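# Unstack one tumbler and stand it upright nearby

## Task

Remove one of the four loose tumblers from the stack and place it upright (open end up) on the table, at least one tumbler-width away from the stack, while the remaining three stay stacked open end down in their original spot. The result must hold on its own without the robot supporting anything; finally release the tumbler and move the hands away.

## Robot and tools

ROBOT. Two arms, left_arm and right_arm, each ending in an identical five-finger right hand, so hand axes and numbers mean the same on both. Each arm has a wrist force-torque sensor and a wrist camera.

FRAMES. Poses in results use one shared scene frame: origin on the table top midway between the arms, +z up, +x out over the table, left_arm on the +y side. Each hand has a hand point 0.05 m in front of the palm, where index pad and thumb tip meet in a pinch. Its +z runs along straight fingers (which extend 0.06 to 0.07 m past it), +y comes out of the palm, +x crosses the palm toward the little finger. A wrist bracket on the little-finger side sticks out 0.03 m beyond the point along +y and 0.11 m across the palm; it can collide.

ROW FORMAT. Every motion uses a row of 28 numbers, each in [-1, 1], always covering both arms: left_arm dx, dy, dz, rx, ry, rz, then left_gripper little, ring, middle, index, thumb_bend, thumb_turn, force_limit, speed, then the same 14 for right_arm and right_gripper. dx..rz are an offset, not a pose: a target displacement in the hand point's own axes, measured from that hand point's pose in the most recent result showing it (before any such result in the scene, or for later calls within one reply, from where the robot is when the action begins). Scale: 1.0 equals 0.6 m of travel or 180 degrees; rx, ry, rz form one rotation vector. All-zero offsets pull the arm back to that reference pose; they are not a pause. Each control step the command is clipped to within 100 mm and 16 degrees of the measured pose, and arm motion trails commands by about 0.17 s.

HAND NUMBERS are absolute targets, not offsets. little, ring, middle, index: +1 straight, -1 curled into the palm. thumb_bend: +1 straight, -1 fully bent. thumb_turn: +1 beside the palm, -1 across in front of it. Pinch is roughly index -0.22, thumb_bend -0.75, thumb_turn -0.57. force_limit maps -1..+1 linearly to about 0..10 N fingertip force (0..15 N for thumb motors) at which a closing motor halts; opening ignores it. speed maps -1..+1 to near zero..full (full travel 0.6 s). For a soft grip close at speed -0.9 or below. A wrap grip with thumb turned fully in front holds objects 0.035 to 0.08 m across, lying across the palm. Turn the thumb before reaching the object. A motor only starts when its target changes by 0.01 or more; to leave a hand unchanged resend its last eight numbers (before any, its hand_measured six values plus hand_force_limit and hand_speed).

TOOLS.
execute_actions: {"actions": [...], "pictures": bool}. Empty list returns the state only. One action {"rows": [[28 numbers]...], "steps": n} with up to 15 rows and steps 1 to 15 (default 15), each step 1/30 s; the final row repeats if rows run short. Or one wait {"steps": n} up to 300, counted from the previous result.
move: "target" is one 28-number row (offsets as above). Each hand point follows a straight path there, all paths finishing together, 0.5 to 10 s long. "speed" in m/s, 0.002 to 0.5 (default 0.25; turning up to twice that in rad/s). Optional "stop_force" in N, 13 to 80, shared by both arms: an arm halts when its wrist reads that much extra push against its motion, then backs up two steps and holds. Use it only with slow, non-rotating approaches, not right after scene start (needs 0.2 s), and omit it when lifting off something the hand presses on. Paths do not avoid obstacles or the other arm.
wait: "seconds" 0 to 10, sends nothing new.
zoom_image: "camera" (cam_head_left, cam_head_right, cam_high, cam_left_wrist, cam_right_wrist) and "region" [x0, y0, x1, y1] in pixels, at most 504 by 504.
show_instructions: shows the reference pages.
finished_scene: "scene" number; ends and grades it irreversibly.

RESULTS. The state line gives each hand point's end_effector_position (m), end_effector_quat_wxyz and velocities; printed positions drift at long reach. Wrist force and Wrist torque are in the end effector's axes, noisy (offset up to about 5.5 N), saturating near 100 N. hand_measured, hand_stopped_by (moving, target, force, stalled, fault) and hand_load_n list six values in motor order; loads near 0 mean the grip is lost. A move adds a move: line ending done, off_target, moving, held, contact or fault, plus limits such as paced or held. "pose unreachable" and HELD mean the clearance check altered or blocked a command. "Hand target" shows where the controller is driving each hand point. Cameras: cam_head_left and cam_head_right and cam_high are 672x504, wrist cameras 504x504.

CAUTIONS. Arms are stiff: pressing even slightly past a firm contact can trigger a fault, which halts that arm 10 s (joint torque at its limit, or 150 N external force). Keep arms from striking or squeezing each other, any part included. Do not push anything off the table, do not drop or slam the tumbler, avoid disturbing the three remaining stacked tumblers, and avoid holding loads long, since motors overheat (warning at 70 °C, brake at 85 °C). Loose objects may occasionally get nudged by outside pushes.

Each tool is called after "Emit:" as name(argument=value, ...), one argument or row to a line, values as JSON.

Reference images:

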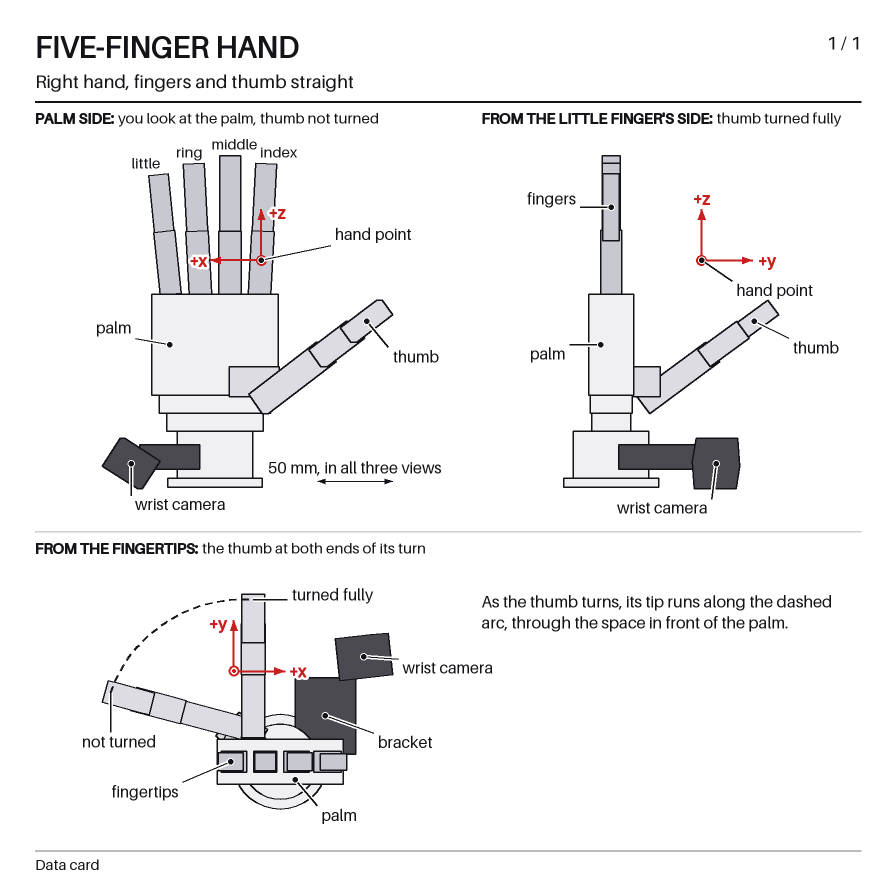

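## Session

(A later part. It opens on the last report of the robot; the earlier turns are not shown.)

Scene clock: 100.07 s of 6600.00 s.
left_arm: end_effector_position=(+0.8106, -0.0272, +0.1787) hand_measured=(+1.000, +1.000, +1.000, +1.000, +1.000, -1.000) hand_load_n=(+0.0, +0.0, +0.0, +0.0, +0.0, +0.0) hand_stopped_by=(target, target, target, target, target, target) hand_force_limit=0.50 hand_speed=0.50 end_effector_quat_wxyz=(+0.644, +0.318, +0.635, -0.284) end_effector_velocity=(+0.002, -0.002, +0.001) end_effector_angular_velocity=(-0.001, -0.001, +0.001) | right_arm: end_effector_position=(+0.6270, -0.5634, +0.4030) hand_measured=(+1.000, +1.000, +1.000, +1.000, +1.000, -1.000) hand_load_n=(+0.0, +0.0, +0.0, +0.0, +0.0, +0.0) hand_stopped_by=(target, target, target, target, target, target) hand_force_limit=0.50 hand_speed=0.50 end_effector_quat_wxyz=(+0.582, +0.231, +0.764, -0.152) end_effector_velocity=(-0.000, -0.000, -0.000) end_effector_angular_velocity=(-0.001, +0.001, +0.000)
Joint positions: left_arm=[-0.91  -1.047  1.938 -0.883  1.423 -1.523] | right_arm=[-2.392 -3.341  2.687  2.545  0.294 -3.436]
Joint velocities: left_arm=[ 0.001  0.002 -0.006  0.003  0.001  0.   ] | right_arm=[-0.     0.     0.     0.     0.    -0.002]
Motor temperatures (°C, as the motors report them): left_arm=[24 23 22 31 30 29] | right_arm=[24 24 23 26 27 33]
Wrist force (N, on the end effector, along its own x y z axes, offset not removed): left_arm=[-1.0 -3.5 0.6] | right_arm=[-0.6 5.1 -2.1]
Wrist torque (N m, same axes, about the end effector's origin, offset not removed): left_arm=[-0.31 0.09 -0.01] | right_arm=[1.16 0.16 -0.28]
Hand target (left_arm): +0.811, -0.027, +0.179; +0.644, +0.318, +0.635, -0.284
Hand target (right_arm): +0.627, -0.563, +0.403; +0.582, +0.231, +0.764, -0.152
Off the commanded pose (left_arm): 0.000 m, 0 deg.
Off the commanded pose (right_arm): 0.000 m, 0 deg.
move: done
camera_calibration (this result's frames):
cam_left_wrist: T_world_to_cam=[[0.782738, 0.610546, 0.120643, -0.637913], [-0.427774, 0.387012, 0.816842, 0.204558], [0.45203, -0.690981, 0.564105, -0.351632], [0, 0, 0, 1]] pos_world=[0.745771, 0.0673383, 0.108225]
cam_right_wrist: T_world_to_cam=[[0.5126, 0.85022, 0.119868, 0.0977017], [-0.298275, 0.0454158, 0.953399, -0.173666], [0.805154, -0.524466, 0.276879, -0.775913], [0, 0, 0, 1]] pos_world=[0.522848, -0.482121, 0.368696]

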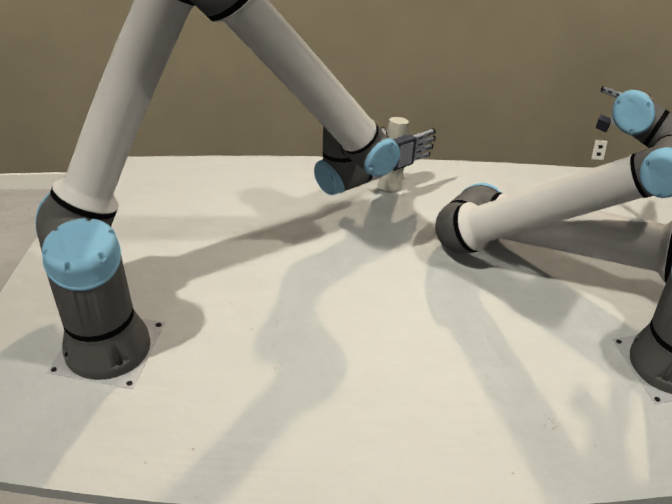

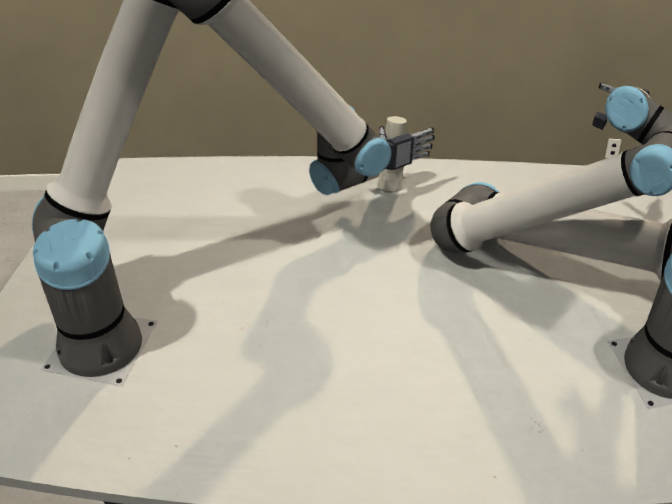

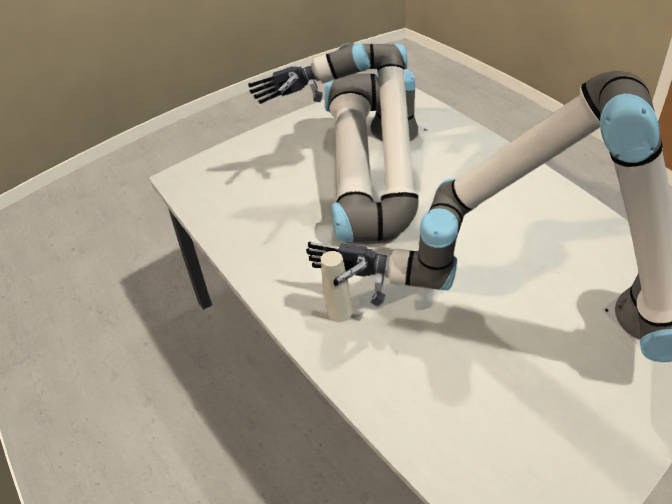

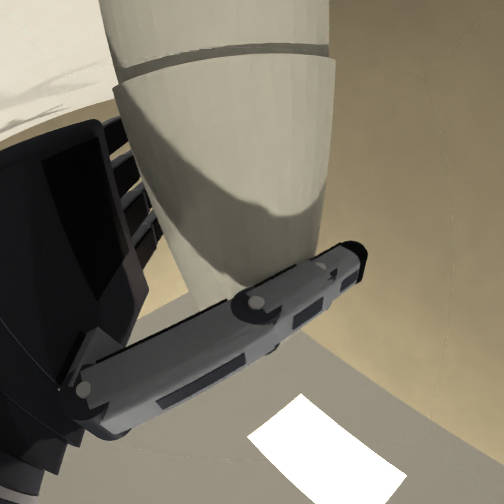

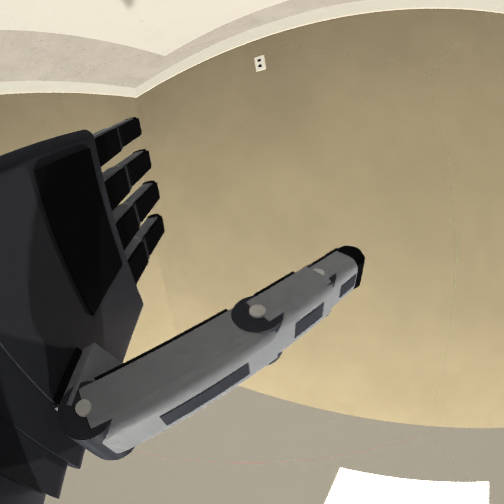

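Stack is tilting a bit; back off slightly and close gently.

Emit:
move(
  target=[0,0,-0.02,0,0,0,1,-1,-1,-1,-1,-1,0,-0.6,0,0,0,0,0,0,1,1,1,1,1,-1,0.5,0.5],
  speed=0.03,
)

Emit:
move(
  target=[-0.3,0,0,0,0,0,1,-1,-1,-1,-1,-1,0,-0.6,0,0,0,0,0,0,1,1,1,1,1,-1,0.5,0.5],
  speed=0.06,
)

Scene clock: 106.23 s of 6600.00 s.
left_arm: end_effector_position=(+0.8029, -0.0179, +0.1788) hand_measured=(+1.000, +0.072, +0.050, +0.028, +0.430, -1.000) hand_load_n=(+0.0, +3.0, +5.5, +9.5, +15.0, +0.5) hand_stopped_by=(target, force, force, force, force, target) hand_force_limit=0.00 hand_speed=-0.60 end_effector_quat_wxyz=(+0.644, +0.318, +0.635, -0.284) end_effector_velocity=(+0.001, +0.001, -0.000) end_effector_angular_velocity=(+0.001, -0.000, +0.002) | right_arm: end_effector_position=(+0.6270, -0.5634, +0.4030) hand_measured=(+1.000, +1.000, +1.000, +1.000, +1.000, -1.000) hand_load_n=(+0.0, +0.0, +0.0, +0.0, +0.0, +0.0) hand_stopped_by=(target, target, target, target, target, target) hand_force_limit=0.50 hand_speed=0.50 end_effector_quat_wxyz=(+0.582, +0.231, +0.764, -0.152) end_effector_velocity=(+0.000, +0.000, +0.000) end_effector_angular_velocity=(+0.001, -0.001, -0.001)
Joint positions: left_arm=[-0.912 -1.061  1.963 -0.895  1.42  -1.523] | right_arm=[-2.392 -3.341  2.687  2.545  0.294 -3.436]
Joint velocities: left_arm=[ 0.001 -0.     0.     0.    -0.001  0.   ] | right_arm=[-0.    -0.    -0.001  0.    -0.     0.002]
Motor temperatures (°C, as the motors report them): left_arm=[24 23 22 31 30 29] | right_arm=[24 24 23 26 27 33]
Wrist force (N, on the end effector, along its own x y z axes, offset not removed): left_arm=[-1.0 -2.8 -2.5] | right_arm=[1.5 -3.7 -3.9]
Wrist torque (N m, same axes, about the end effector's origin, offset not removed): left_arm=[0.01 0.12 -0.19] | right_arm=[-0.29 0.08 -0.31]
Hand target (left_arm): +0.803, -0.018, +0.179; +0.644, +0.318, +0.635, -0.284
Hand target (right_arm): +0.627, -0.563, +0.403; +0.582, +0.231, +0.764, -0.152
Off the commanded pose (left_arm): 0.000 m, 0 deg.
Off the commanded pose (right_arm): 0.000 m, 0 deg.
After step 90, 1.43 s passed at rest.
move: done
camera_calibration (this result's frames):
cam_left_wrist: T_world_to_cam=[[0.782737, 0.610542, 0.120665, -0.637583], [-0.427782, 0.386995, 0.816846, 0.197632], [0.452022, -0.690994, 0.564094, -0.34183], [0, 0, 0, 1]] pos_world=[0.738119, 0.0765861, 0.108323]
cam_right_wrist: T_world_to_cam=[[0.5126, 0.85022, 0.119868, 0.0977017], [-0.298275, 0.0454158, 0.953399, -0.173666], [0.805154, -0.524466, 0.276879, -0.775914], [0, 0, 0, 1]] pos_world=[0.522848, -0.482121, 0.368696]

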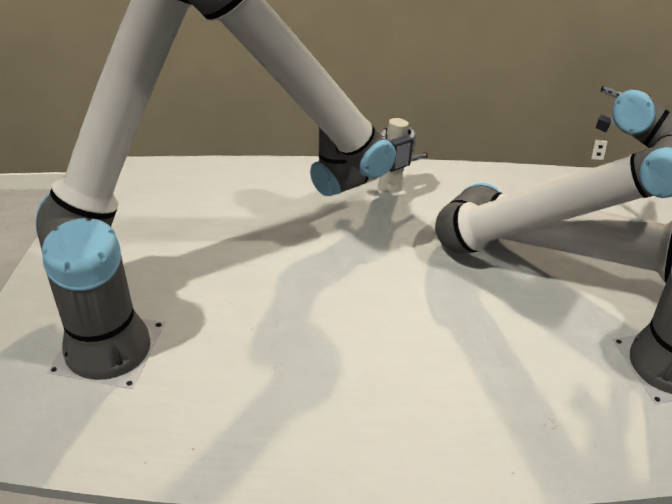

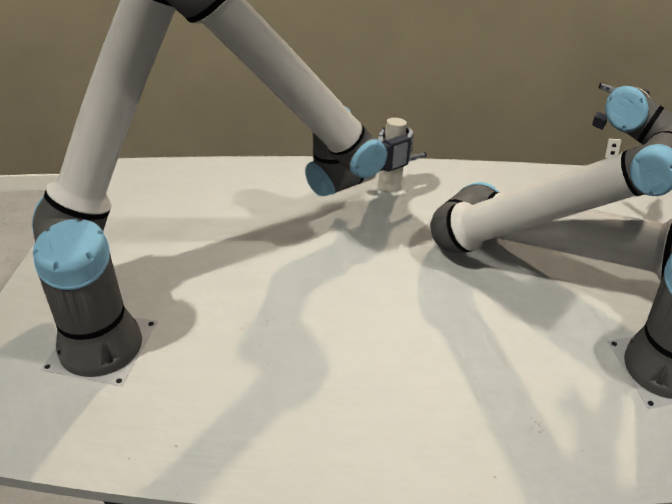

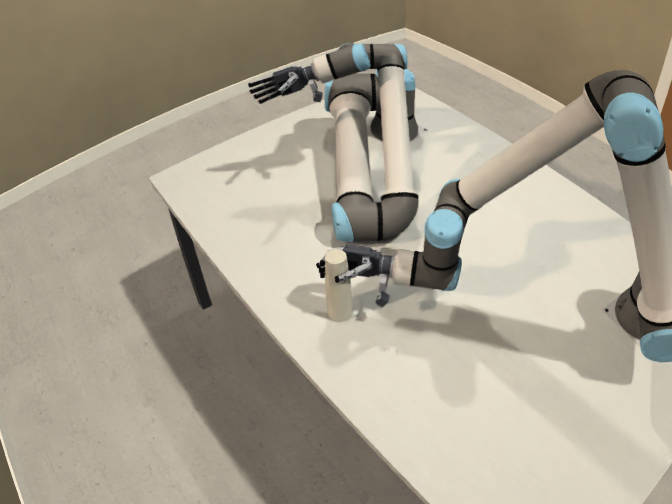

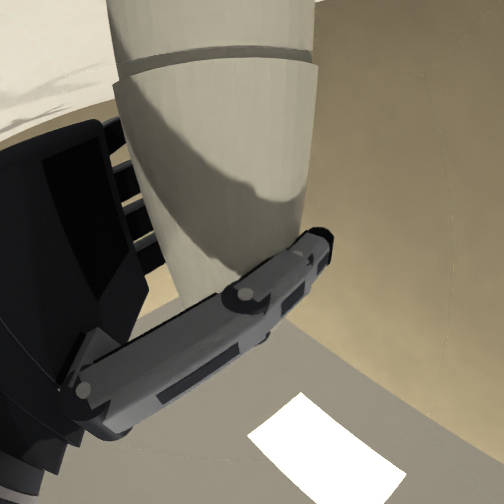

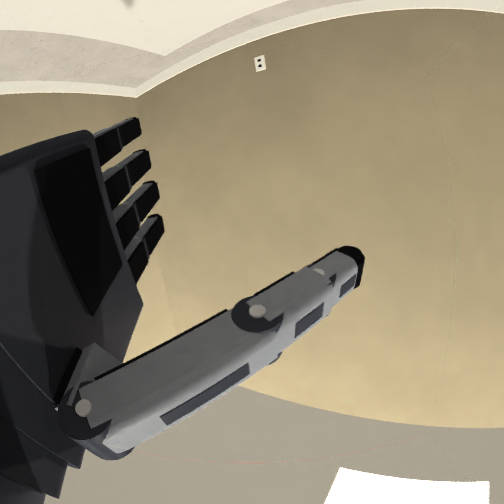

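Scene clock: 109.67 s of 6600.00 s.
left_arm: end_effector_position=(+0.7971, -0.0247, +0.3584) hand_measured=(+1.000, +0.072, +0.050, +0.028, +0.430, -1.000) hand_load_n=(+0.0, +3.0, +5.5, +9.5, +15.0, +0.5) hand_stopped_by=(target, force, force, force, force, target) hand_force_limit=0.00 hand_speed=-0.60 end_effector_quat_wxyz=(+0.644, +0.318, +0.635, -0.284) end_effector_velocity=(+0.000, +0.001, +0.001) end_effector_angular_velocity=(+0.002, +0.001, +0.002) | right_arm: end_effector_position=(+0.6270, -0.5634, +0.4030) hand_measured=(+1.000, +1.000, +1.000, +1.000, +1.000, -1.000) hand_load_n=(+0.0, +0.0, +0.0, +0.0, +0.0, +0.0) hand_stopped_by=(target, target, target, target, target, target) hand_force_limit=0.50 hand_speed=0.50 end_effector_quat_wxyz=(+0.582, +0.231, +0.764, -0.152) end_effector_velocity=(+0.000, -0.000, +0.000) end_effector_angular_velocity=(-0.002, +0.000, -0.000)
Joint positions: left_arm=[-0.925 -1.273  1.866 -0.586  1.408 -1.523] | right_arm=[-2.392 -3.341  2.687  2.545  0.294 -3.436]
Joint velocities: left_arm=[ 0.    -0.002  0.     0.004 -0.002  0.001] | right_arm=[-0.001 -0.    -0.    -0.    -0.    -0.001]
Motor temperatures (°C, as the motors report them): left_arm=[24 23 22 31 30 29] | right_arm=[24 24 23 26 27 33]
Wrist force (N, on the end effector, along its own x y z axes, offset not removed): left_arm=[-1.6 -3.8 -1.6] | right_arm=[-1.6 -1.0 -5.7]
Wrist torque (N m, same axes, about the end effector's origin, offset not removed): left_arm=[-0.18 0.29 -0.18] | right_arm=[0.40 0.41 -0.42]
Hand target (left_arm): +0.797, -0.025, +0.359; +0.644, +0.318, +0.635, -0.284
Hand target (right_arm): +0.627, -0.563, +0.403; +0.582, +0.231, +0.764, -0.152
Off the commanded pose (left_arm): 0.000 m, 0 deg.
Off the commanded pose (right_arm): 0.000 m, 0 deg.
move: done
camera_calibration (this result's frames):
cam_left_wrist: T_world_to_cam=[[0.782729, 0.610534, 0.120765, -0.650637], [-0.427849, 0.386949, 0.816833, 0.0511118], [0.451974, -0.691028, 0.564092, -0.445151], [0, 0, 0, 1]] pos_world=[0.732338, 0.0698463, 0.287931]
cam_right_wrist: T_world_to_cam=[[0.512599, 0.85022, 0.119868, 0.0977018], [-0.298275, 0.0454158, 0.953399, -0.173666], [0.805154, -0.524465, 0.276879, -0.775913], [0, 0, 0, 1]] pos_world=[0.522848, -0.482121, 0.368696]

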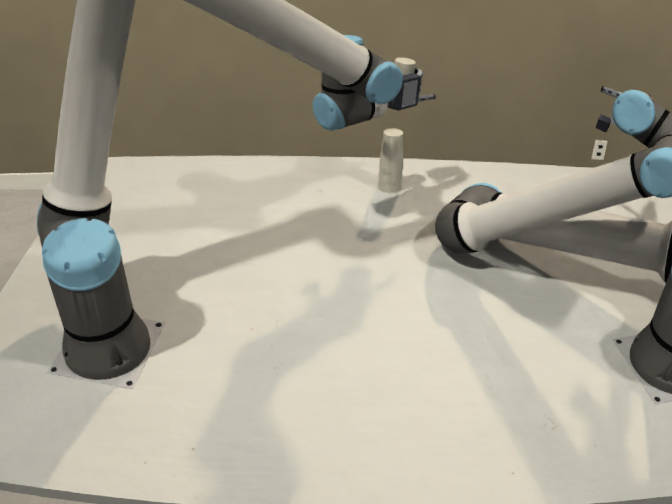

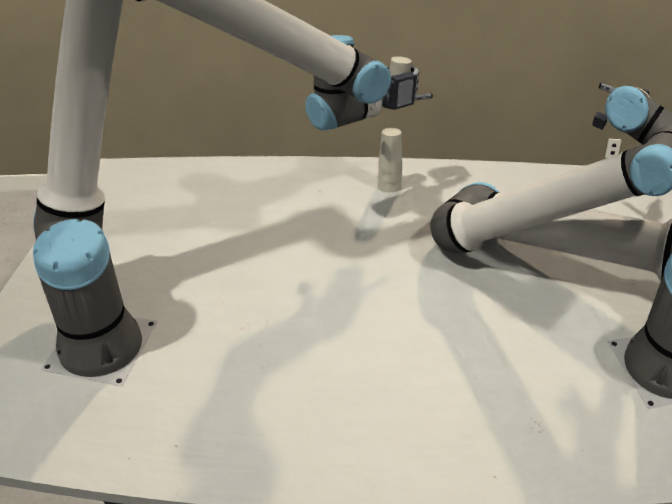

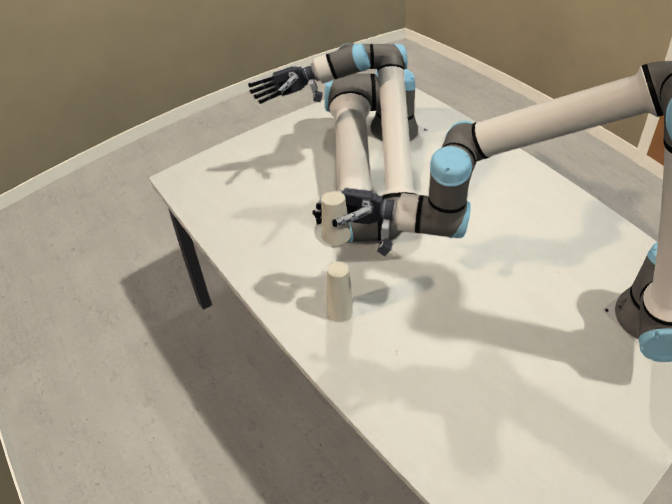

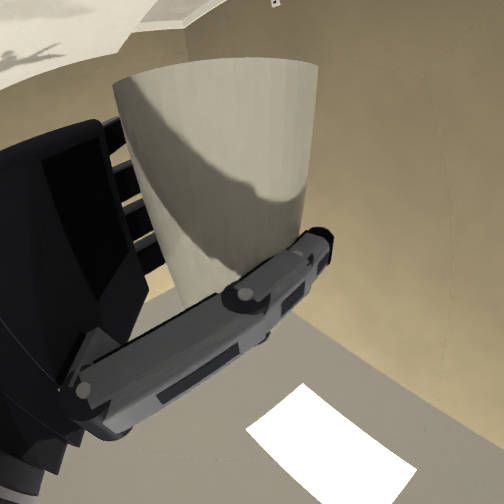

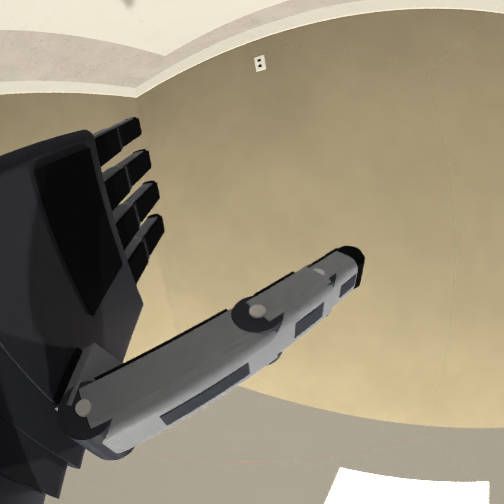

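Got it. Retract along -z 0.25 and flip.

Emit:
move(
  target=[0,0,-0.4,0,0,0,1,-1,-1,-1,-1,-1,0,-0.6,0,0,0,0,0,0,1,1,1,1,1,-1,0.5,0.5],
  speed=0.15,
)

Emit:
move(
  target=[0,0,0,0,0,-0.99,1,-1,-1,-1,-1,-1,0,-0.6,0,0,0,0,0,0,1,1,1,1,1,-1,0.5,0.5],
  speed=0.3,
)

Scene clock: 114.70 s of 6600.00 s.
left_arm: end_effector_position=(+0.6443, +0.1601, +0.3605) hand_measured=(+1.000, +0.072, +0.050, +0.028, +0.430, -1.000) hand_load_n=(+0.0, +3.0, +5.5, +9.5, +15.0, +0.5) hand_stopped_by=(target, force, force, force, force, target) hand_force_limit=0.00 hand_speed=-0.60 end_effector_quat_wxyz=(+0.644, +0.318, +0.635, -0.284) end_effector_velocity=(-0.001, +0.002, -0.000) end_effector_angular_velocity=(+0.000, +0.001, +0.001) | right_arm: end_effector_position=(+0.6270, -0.5634, +0.4030) hand_measured=(+1.000, +1.000, +1.000, +1.000, +1.000, -1.000) hand_load_n=(+0.0, +0.0, +0.0, +0.0, +0.0, +0.0) hand_stopped_by=(target, target, target, target, target, target) hand_force_limit=0.50 hand_speed=0.50 end_effector_quat_wxyz=(+0.582, +0.231, +0.764, -0.152) end_effector_velocity=(-0.000, +0.000, -0.000) end_effector_angular_velocity=(+0.001, +0.000, +0.000)
Joint positions: left_arm=[-1.021 -1.661  2.303 -0.634  1.312 -1.524] | right_arm=[-2.392 -3.341  2.687  2.545  0.294 -3.436]
Joint velocities: left_arm=[-0.001 -0.004  0.003  0.001 -0.002 -0.   ] | right_arm=[ 0.     0.    -0.     0.     0.001  0.001]
Motor temperatures (°C, as the motors report them): left_arm=[24 23 22 31 30 29] | right_arm=[24 24 23 26 27 33]
Wrist force (N, on the end effector, along its own x y z axes, offset not removed): left_arm=[1.5 -1.3 -2.2] | right_arm=[-0.5 -5.4 -1.3]
Wrist torque (N m, same axes, about the end effector's origin, offset not removed): left_arm=[0.27 -0.20 0.13] | right_arm=[-0.67 0.19 -0.49]
Hand target (left_arm): +0.644, +0.160, +0.361; +0.644, +0.318, +0.635, -0.284
Hand target (right_arm): +0.627, -0.563, +0.403; +0.582, +0.231, +0.764, -0.152
Off the commanded pose (left_arm): 0.000 m, 0 deg.
Off the commanded pose (right_arm): 0.000 m, 0 deg.
move: done
camera_calibration (this result's frames):
cam_left_wrist: T_world_to_cam=[[0.782741, 0.610521, 0.120748, -0.644025], [-0.427828, 0.386959, 0.816839, -0.0874435], [0.451973, -0.691033, 0.564087, -0.249583], [0, 0, 0, 1]] pos_world=[0.579499, 0.254558, 0.289978]
cam_right_wrist: T_world_to_cam=[[0.5126, 0.85022, 0.119868, 0.0977017], [-0.298275, 0.0454158, 0.953399, -0.173666], [0.805154, -0.524466, 0.276879, -0.775914], [0, 0, 0, 1]] pos_world=[0.522848, -0.482121, 0.368696]

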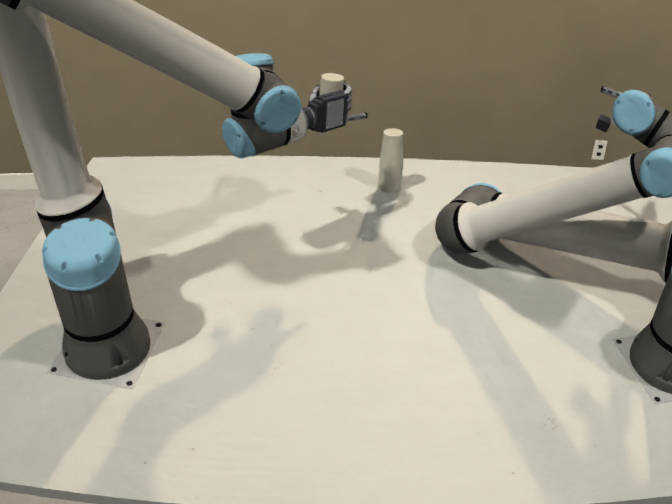

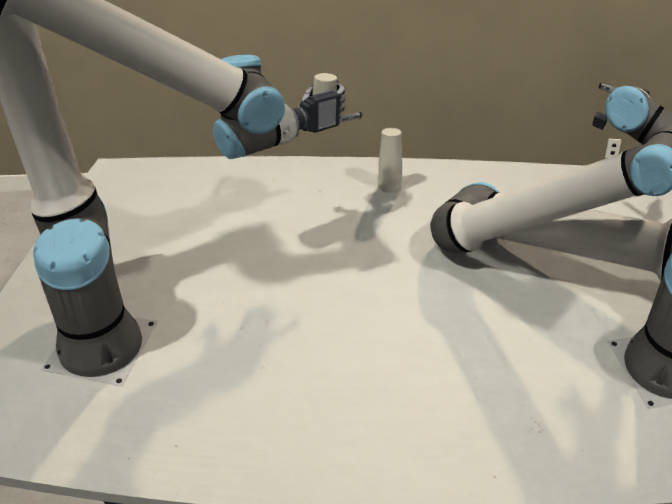

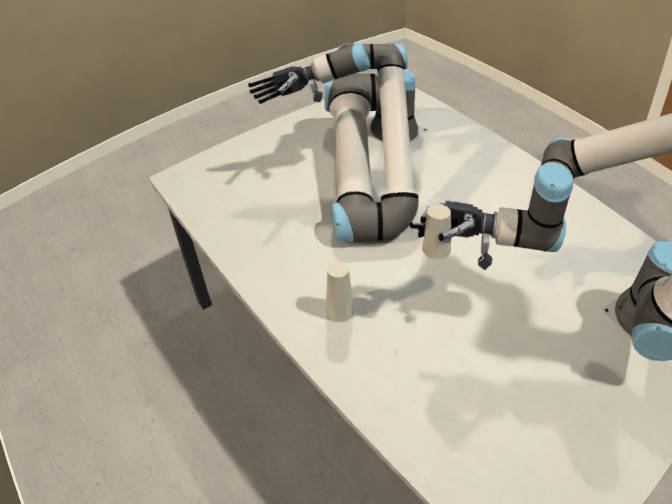

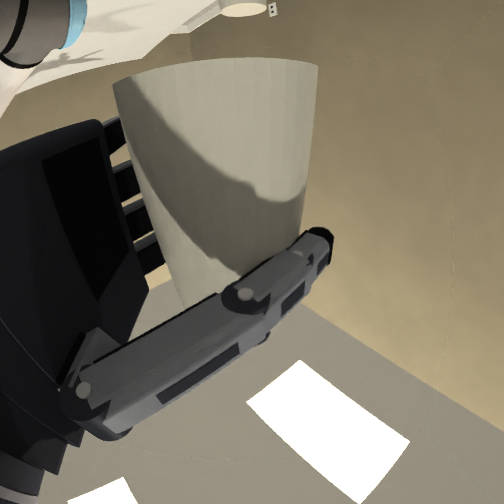

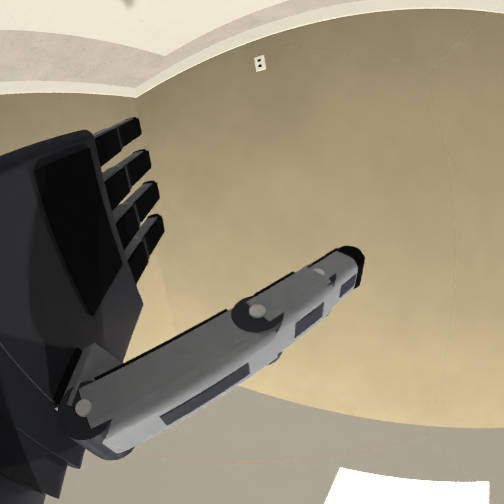

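Scene clock: 120.47 s of 6600.00 s.
left_arm: end_effector_position=(+0.6444, +0.1602, +0.3604) hand_measured=(+1.000, +0.072, +0.050, +0.028, +0.430, -1.000) hand_load_n=(+0.0, +3.0, +5.5, +10.0, +15.0, +1.0) hand_stopped_by=(target, force, force, force, force, target) hand_force_limit=0.00 hand_speed=-0.60 end_effector_quat_wxyz=(+0.274, +0.629, -0.328, +0.649) end_effector_velocity=(+0.001, +0.001, -0.001) end_effector_angular_velocity=(-0.008, +0.010, +0.003) | right_arm: end_effector_position=(+0.6270, -0.5634, +0.4030) hand_measured=(+1.000, +1.000, +1.000, +1.000, +1.000, -1.000) hand_load_n=(+0.0, +0.0, +0.0, +0.0, +0.0, +0.0) hand_stopped_by=(target, target, target, target, target, target) hand_force_limit=0.50 hand_speed=0.50 end_effector_quat_wxyz=(+0.582, +0.231, +0.764, -0.152) end_effector_velocity=(+0.000, +0.000, +0.000) end_effector_angular_velocity=(+0.003, -0.001, +0.000)
Joint positions: left_arm=[-0.745 -1.678  2.174 -0.488  1.588 -4.63 ] | right_arm=[-2.392 -3.341  2.687  2.545  0.294 -3.436]
Joint velocities: left_arm=[ 0.002  0.001  0.002 -0.002 -0.001 -0.013] | right_arm=[ 0.001 -0.    -0.     0.     0.001  0.003]
Motor temperatures (°C, as the motors report them): left_arm=[24 23 22 31 30 29] | right_arm=[24 24 23 26 27 33]
Wrist force (N, on the end effector, along its own x y z axes, offset not removed): left_arm=[-1.3 -4.6 -2.5] | right_arm=[5.4 -6.6 -5.3]
Wrist torque (N m, same axes, about the end effector's origin, offset not removed): left_arm=[-0.31 0.24 -0.15] | right_arm=[-0.27 -0.52 -0.12]
Hand target (left_arm): +0.644, +0.160, +0.360; +0.274, +0.629, -0.328, +0.649
Hand target (right_arm): +0.627, -0.563, +0.403; +0.582, +0.231, +0.764, -0.152
Off the commanded pose (left_arm): 0.000 m, 0 deg.
Off the commanded pose (right_arm): 0.000 m, 0 deg.
move: done
camera_calibration (this result's frames):
cam_left_wrist: T_world_to_cam=[[-0.745139, -0.648987, -0.153567, 0.64098], [-0.286792, 0.51971, -0.804768, 0.384943], [0.602094, -0.555623, -0.573381, 0.0420525], [0, 0, 0, 1]] pos_world=[0.562699, 0.239294, 0.432335]
cam_right_wrist: T_world_to_cam=[[0.512599, 0.85022, 0.119868, 0.0977018], [-0.298275, 0.0454158, 0.953399, -0.173666], [0.805155, -0.524465, 0.276879, -0.775913], [0, 0, 0, 1]] pos_world=[0.522848, -0.482121, 0.368696]

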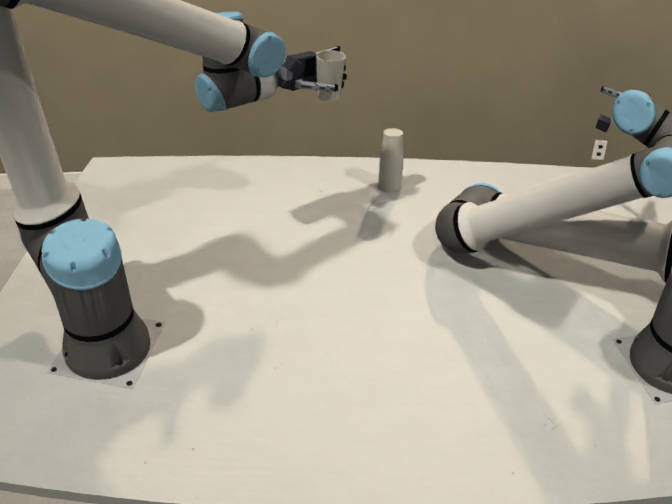

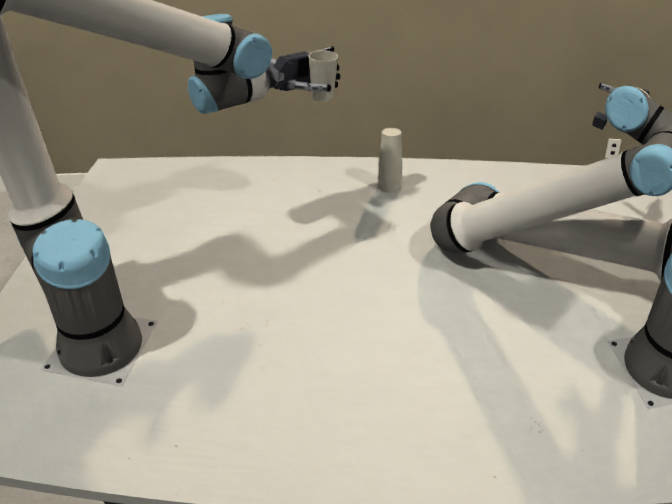

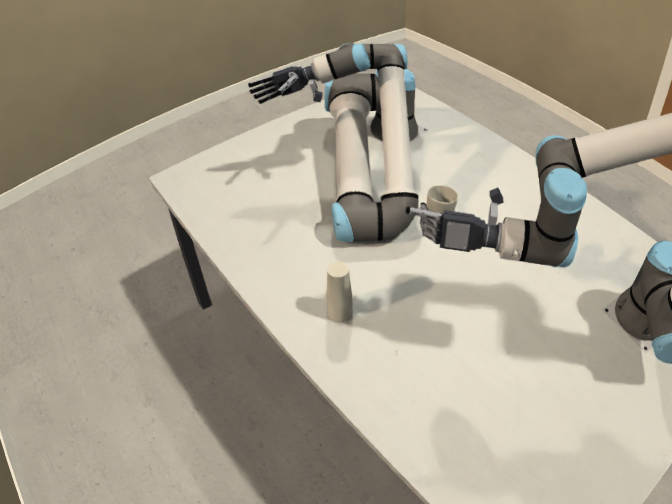

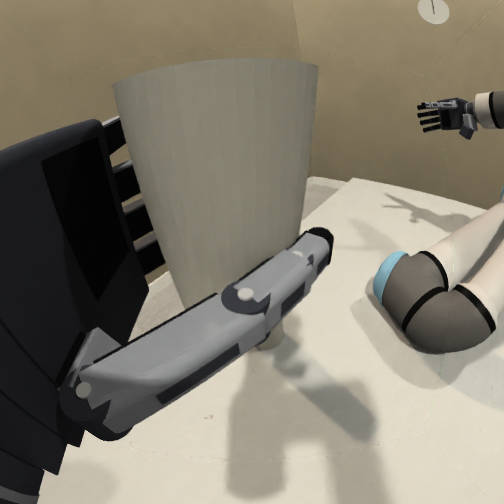

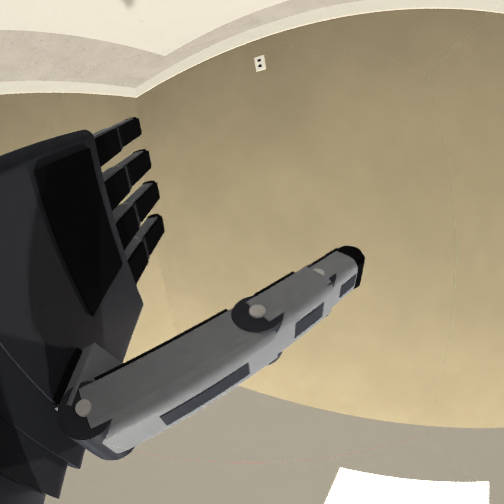

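Emit:
move(
  target=[-0.48,0,0,0,0,-0.026,1,-1,-1,-1,-1,-1,0,-0.6,0,0,0,0,0,0,1,1,1,1,1,-1,0.5,0.5],
  speed=0.15,
)

Emit:
move(
  target=[-0.08,0,0,0,0,0,1,-1,-1,-1,-1,-1,0,-0.6,0,0,0,0,0,0,1,1,1,1,1,-1,0.5,0.5],
  speed=0.01,
  stop_force=13,
)

Scene clock: 128.37 s of 6600.00 s.
left_arm: end_effector_position=(+0.6608, +0.1771, +0.0735) hand_measured=(+1.000, +0.072, +0.050, +0.028, +0.430, -1.000) hand_load_n=(+0.0, +3.0, +5.5, +10.0, +15.0, +1.0) hand_stopped_by=(target, force, force, force, force, target) hand_force_limit=0.00 hand_speed=-0.60 end_effector_quat_wxyz=(+0.300, +0.642, -0.303, +0.637) end_effector_velocity=(-0.001, +0.000, -0.004) end_effector_angular_velocity=(+0.000, +0.002, -0.001) | right_arm: end_effector_position=(+0.6270, -0.5634, +0.4030) hand_measured=(+1.000, +1.000, +1.000, +1.000, +1.000, -1.000) hand_load_n=(+0.0, +0.0, +0.0, +0.0, +0.0, +0.0) hand_stopped_by=(target, target, target, target, target, target) hand_force_limit=0.50 hand_speed=0.50 end_effector_quat_wxyz=(+0.582, +0.231, +0.764, -0.152) end_effector_velocity=(-0.000, -0.000, -0.000) end_effector_angular_velocity=(+0.003, -0.000, -0.000)
Joint positions: left_arm=[-0.685 -1.201  2.368 -1.159  1.648 -4.711] | right_arm=[-2.392 -3.341  2.687  2.545  0.294 -3.436]
Joint velocities: left_arm=[-0.     0.007  0.002 -0.007  0.001 -0.001] | right_arm=[-0.     0.    -0.    -0.     0.001  0.002]
Motor temperatures (°C, as the motors report them): left_arm=[24 23 22 31 30 29] | right_arm=[24 24 23 26 27 33]
Wrist force (N, on the end effector, along its own x y z axes, offset not removed): left_arm=[0.2 -3.7 -2.5] | right_arm=[0.0 -4.6 -3.5]
Wrist torque (N m, same axes, about the end effector's origin, offset not removed): left_arm=[-0.12 -0.04 0.03] | right_arm=[-0.11 0.32 -0.43]
Hand target (left_arm): +0.661, +0.177, +0.073; +0.300, +0.642, -0.303, +0.637
Hand target (right_arm): +0.627, -0.563, +0.403; +0.582, +0.231, +0.764, -0.152
Off the commanded pose (left_arm): 0.000 m, 0 deg.
Off the commanded pose (right_arm): 0.000 m, 0 deg.
After step 90, 2.43 s passed at rest.
move: done
camera_calibration (this result's frames):
cam_left_wrist: T_world_to_cam=[[-0.751847, -0.655333, -0.0725596, 0.619689], [-0.338086, 0.47766, -0.810888, 0.191741], [0.566061, -0.585132, -0.580686, -0.0933763], [0, 0, 0, 1]] pos_world=[0.583593, 0.259879, 0.146222]
cam_right_wrist: T_world_to_cam=[[0.512599, 0.85022, 0.119868, 0.0977017], [-0.298275, 0.0454156, 0.953399, -0.173666], [0.805155, -0.524465, 0.276879, -0.775913], [0, 0, 0, 1]] pos_world=[0.522848, -0.482121, 0.368696]

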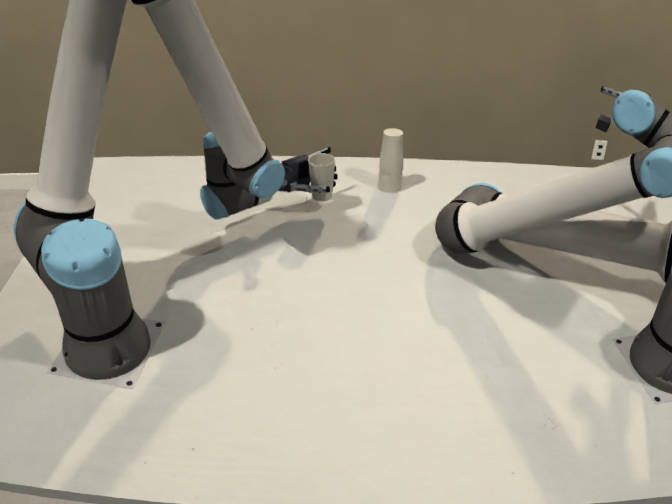

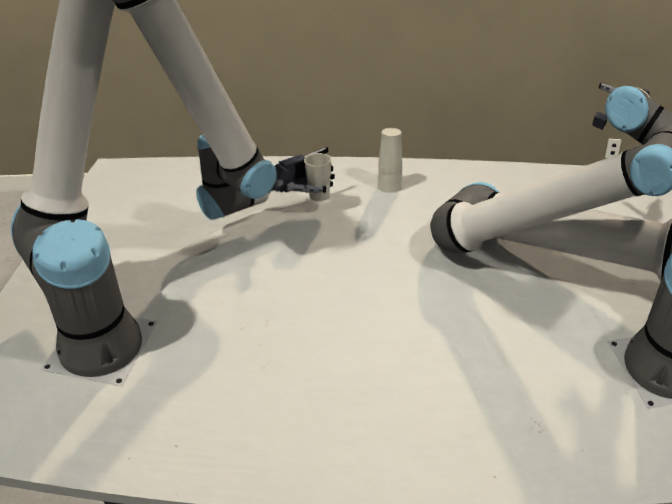

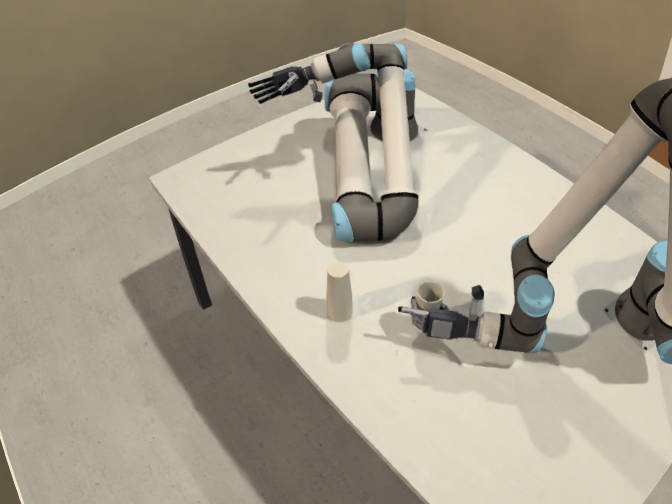

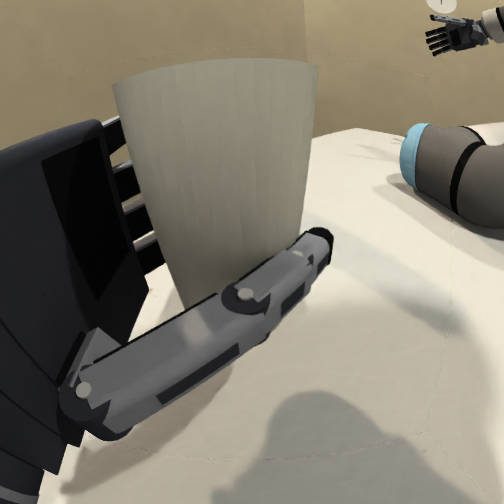

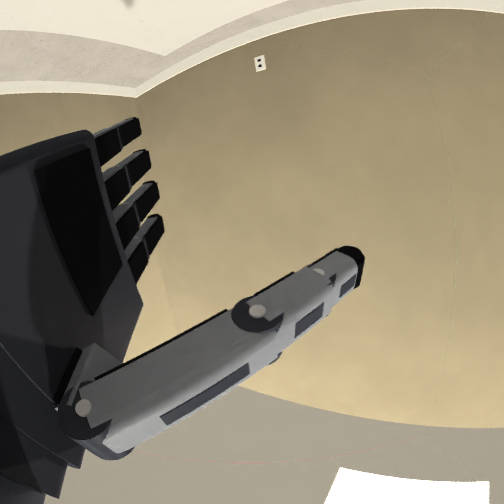

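Scene clock: 133.40 s of 6600.00 s.
left_arm: end_effector_position=(+0.6605, +0.1773, +0.0273) hand_measured=(+1.000, +0.072, +0.050, +0.028, +0.430, -1.000) hand_load_n=(+0.0, +7.0, +6.0, +6.0, +14.0, -2.0) hand_stopped_by=(target, force, force, force, force, target) hand_force_limit=0.00 hand_speed=-0.60 end_effector_quat_wxyz=(+0.300, +0.642, -0.303, +0.637) end_effector_velocity=(-0.001, +0.001, +0.002) end_effector_angular_velocity=(+0.003, +0.002, -0.001) | right_arm: end_effector_position=(+0.6270, -0.5634, +0.4030) hand_measured=(+1.000, +1.000, +1.000, +1.000, +1.000, -1.000) hand_load_n=(+0.0, +0.0, +0.0, +0.0, +0.0, +0.0) hand_stopped_by=(target, target, target, target, target, target) hand_force_limit=0.50 hand_speed=0.50 end_effector_quat_wxyz=(+0.582, +0.231, +0.764, -0.152) end_effector_velocity=(+0.000, +0.000, -0.000) end_effector_angular_velocity=(-0.000, +0.001, +0.000)
Joint positions: left_arm=[-0.685 -1.099  2.373 -1.266  1.648 -4.711] | right_arm=[-2.392 -3.341  2.687  2.545  0.294 -3.436]
Joint velocities: left_arm=[ 0.001 -0.007  0.002  0.009  0.001  0.   ] | right_arm=[ 0. -0.  0. -0.  0. -0.]
Motor temperatures (°C, as the motors report them): left_arm=[24 23 22 31 30 29] | right_arm=[24 24 23 26 27 33]
Wrist force (N, on the end effector, along its own x y z axes, offset not removed): left_arm=[12.2 -4.5 3.6] | right_arm=[7.7 -0.9 -0.1]
Wrist torque (N m, same axes, about the end effector's origin, offset not removed): left_arm=[-0.47 -0.38 -0.06] | right_arm=[0.01 -1.09 0.18]
Hand target (left_arm): +0.661, +0.177, +0.028; +0.300, +0.642, -0.303, +0.637
Hand target (right_arm): +0.627, -0.563, +0.403; +0.582, +0.231, +0.764, -0.152
Off the commanded pose (left_arm): 0.002 m, 0 deg.
Off the commanded pose (right_arm): 0.000 m, 0 deg.
move: contact (left_arm)
camera_calibration (this result's frames):
cam_left_wrist: T_world_to_cam=[[-0.751826, -0.655355, -0.072578, 0.616329], [-0.337953, 0.477519, -0.811026, 0.154002], [0.566167, -0.585223, -0.58049, -0.119982], [0, 0, 0, 1]] pos_world=[0.583348, 0.260159, 0.0999836]
cam_right_wrist: T_world_to_cam=[[0.512599, 0.85022, 0.119868, 0.0977018], [-0.298275, 0.0454158, 0.953399, -0.173666], [0.805155, -0.524465, 0.27688, -0.775913], [0, 0, 0, 1]] pos_world=[0.522848, -0.482121, 0.368696]

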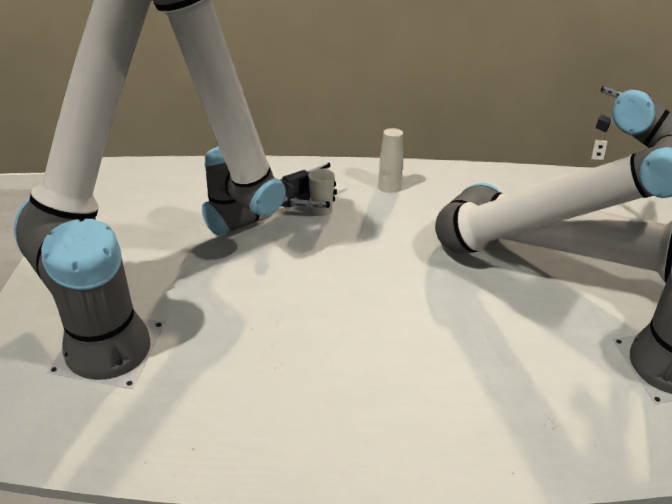

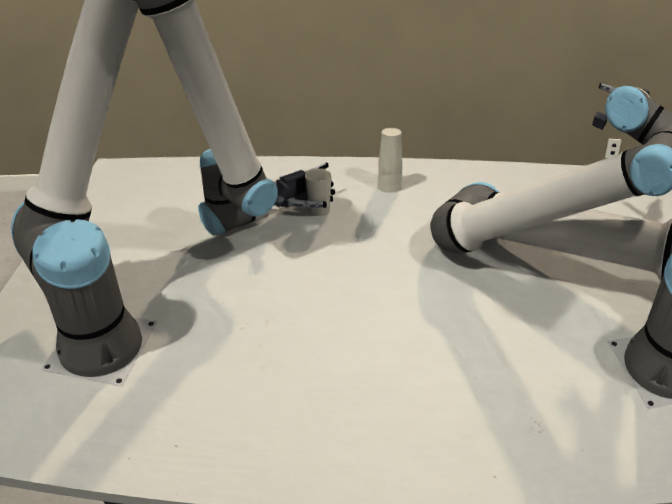

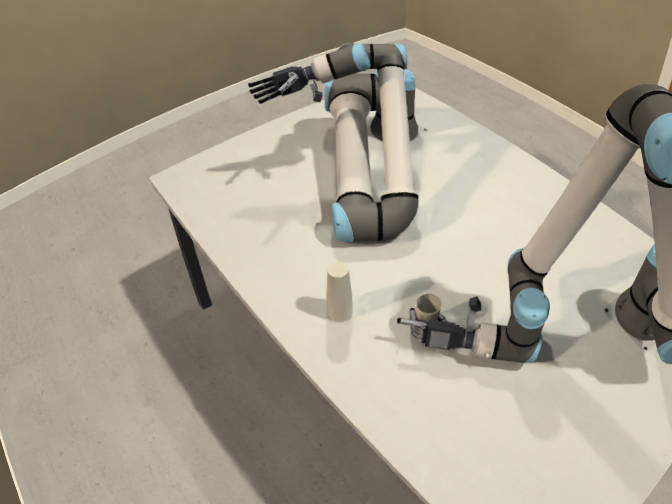

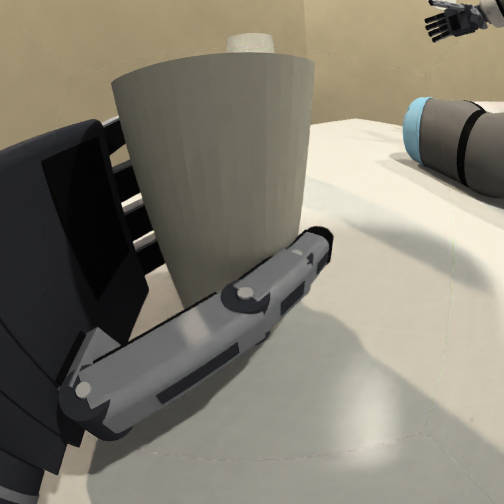

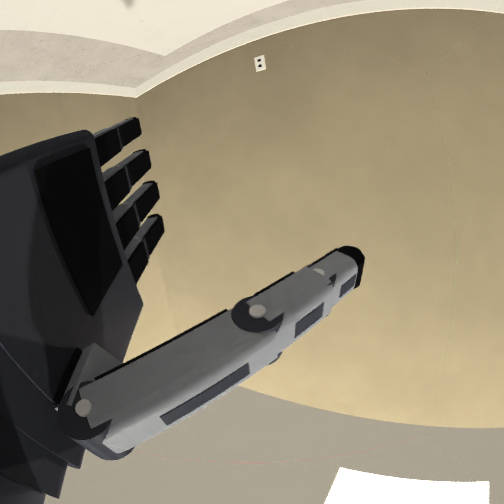

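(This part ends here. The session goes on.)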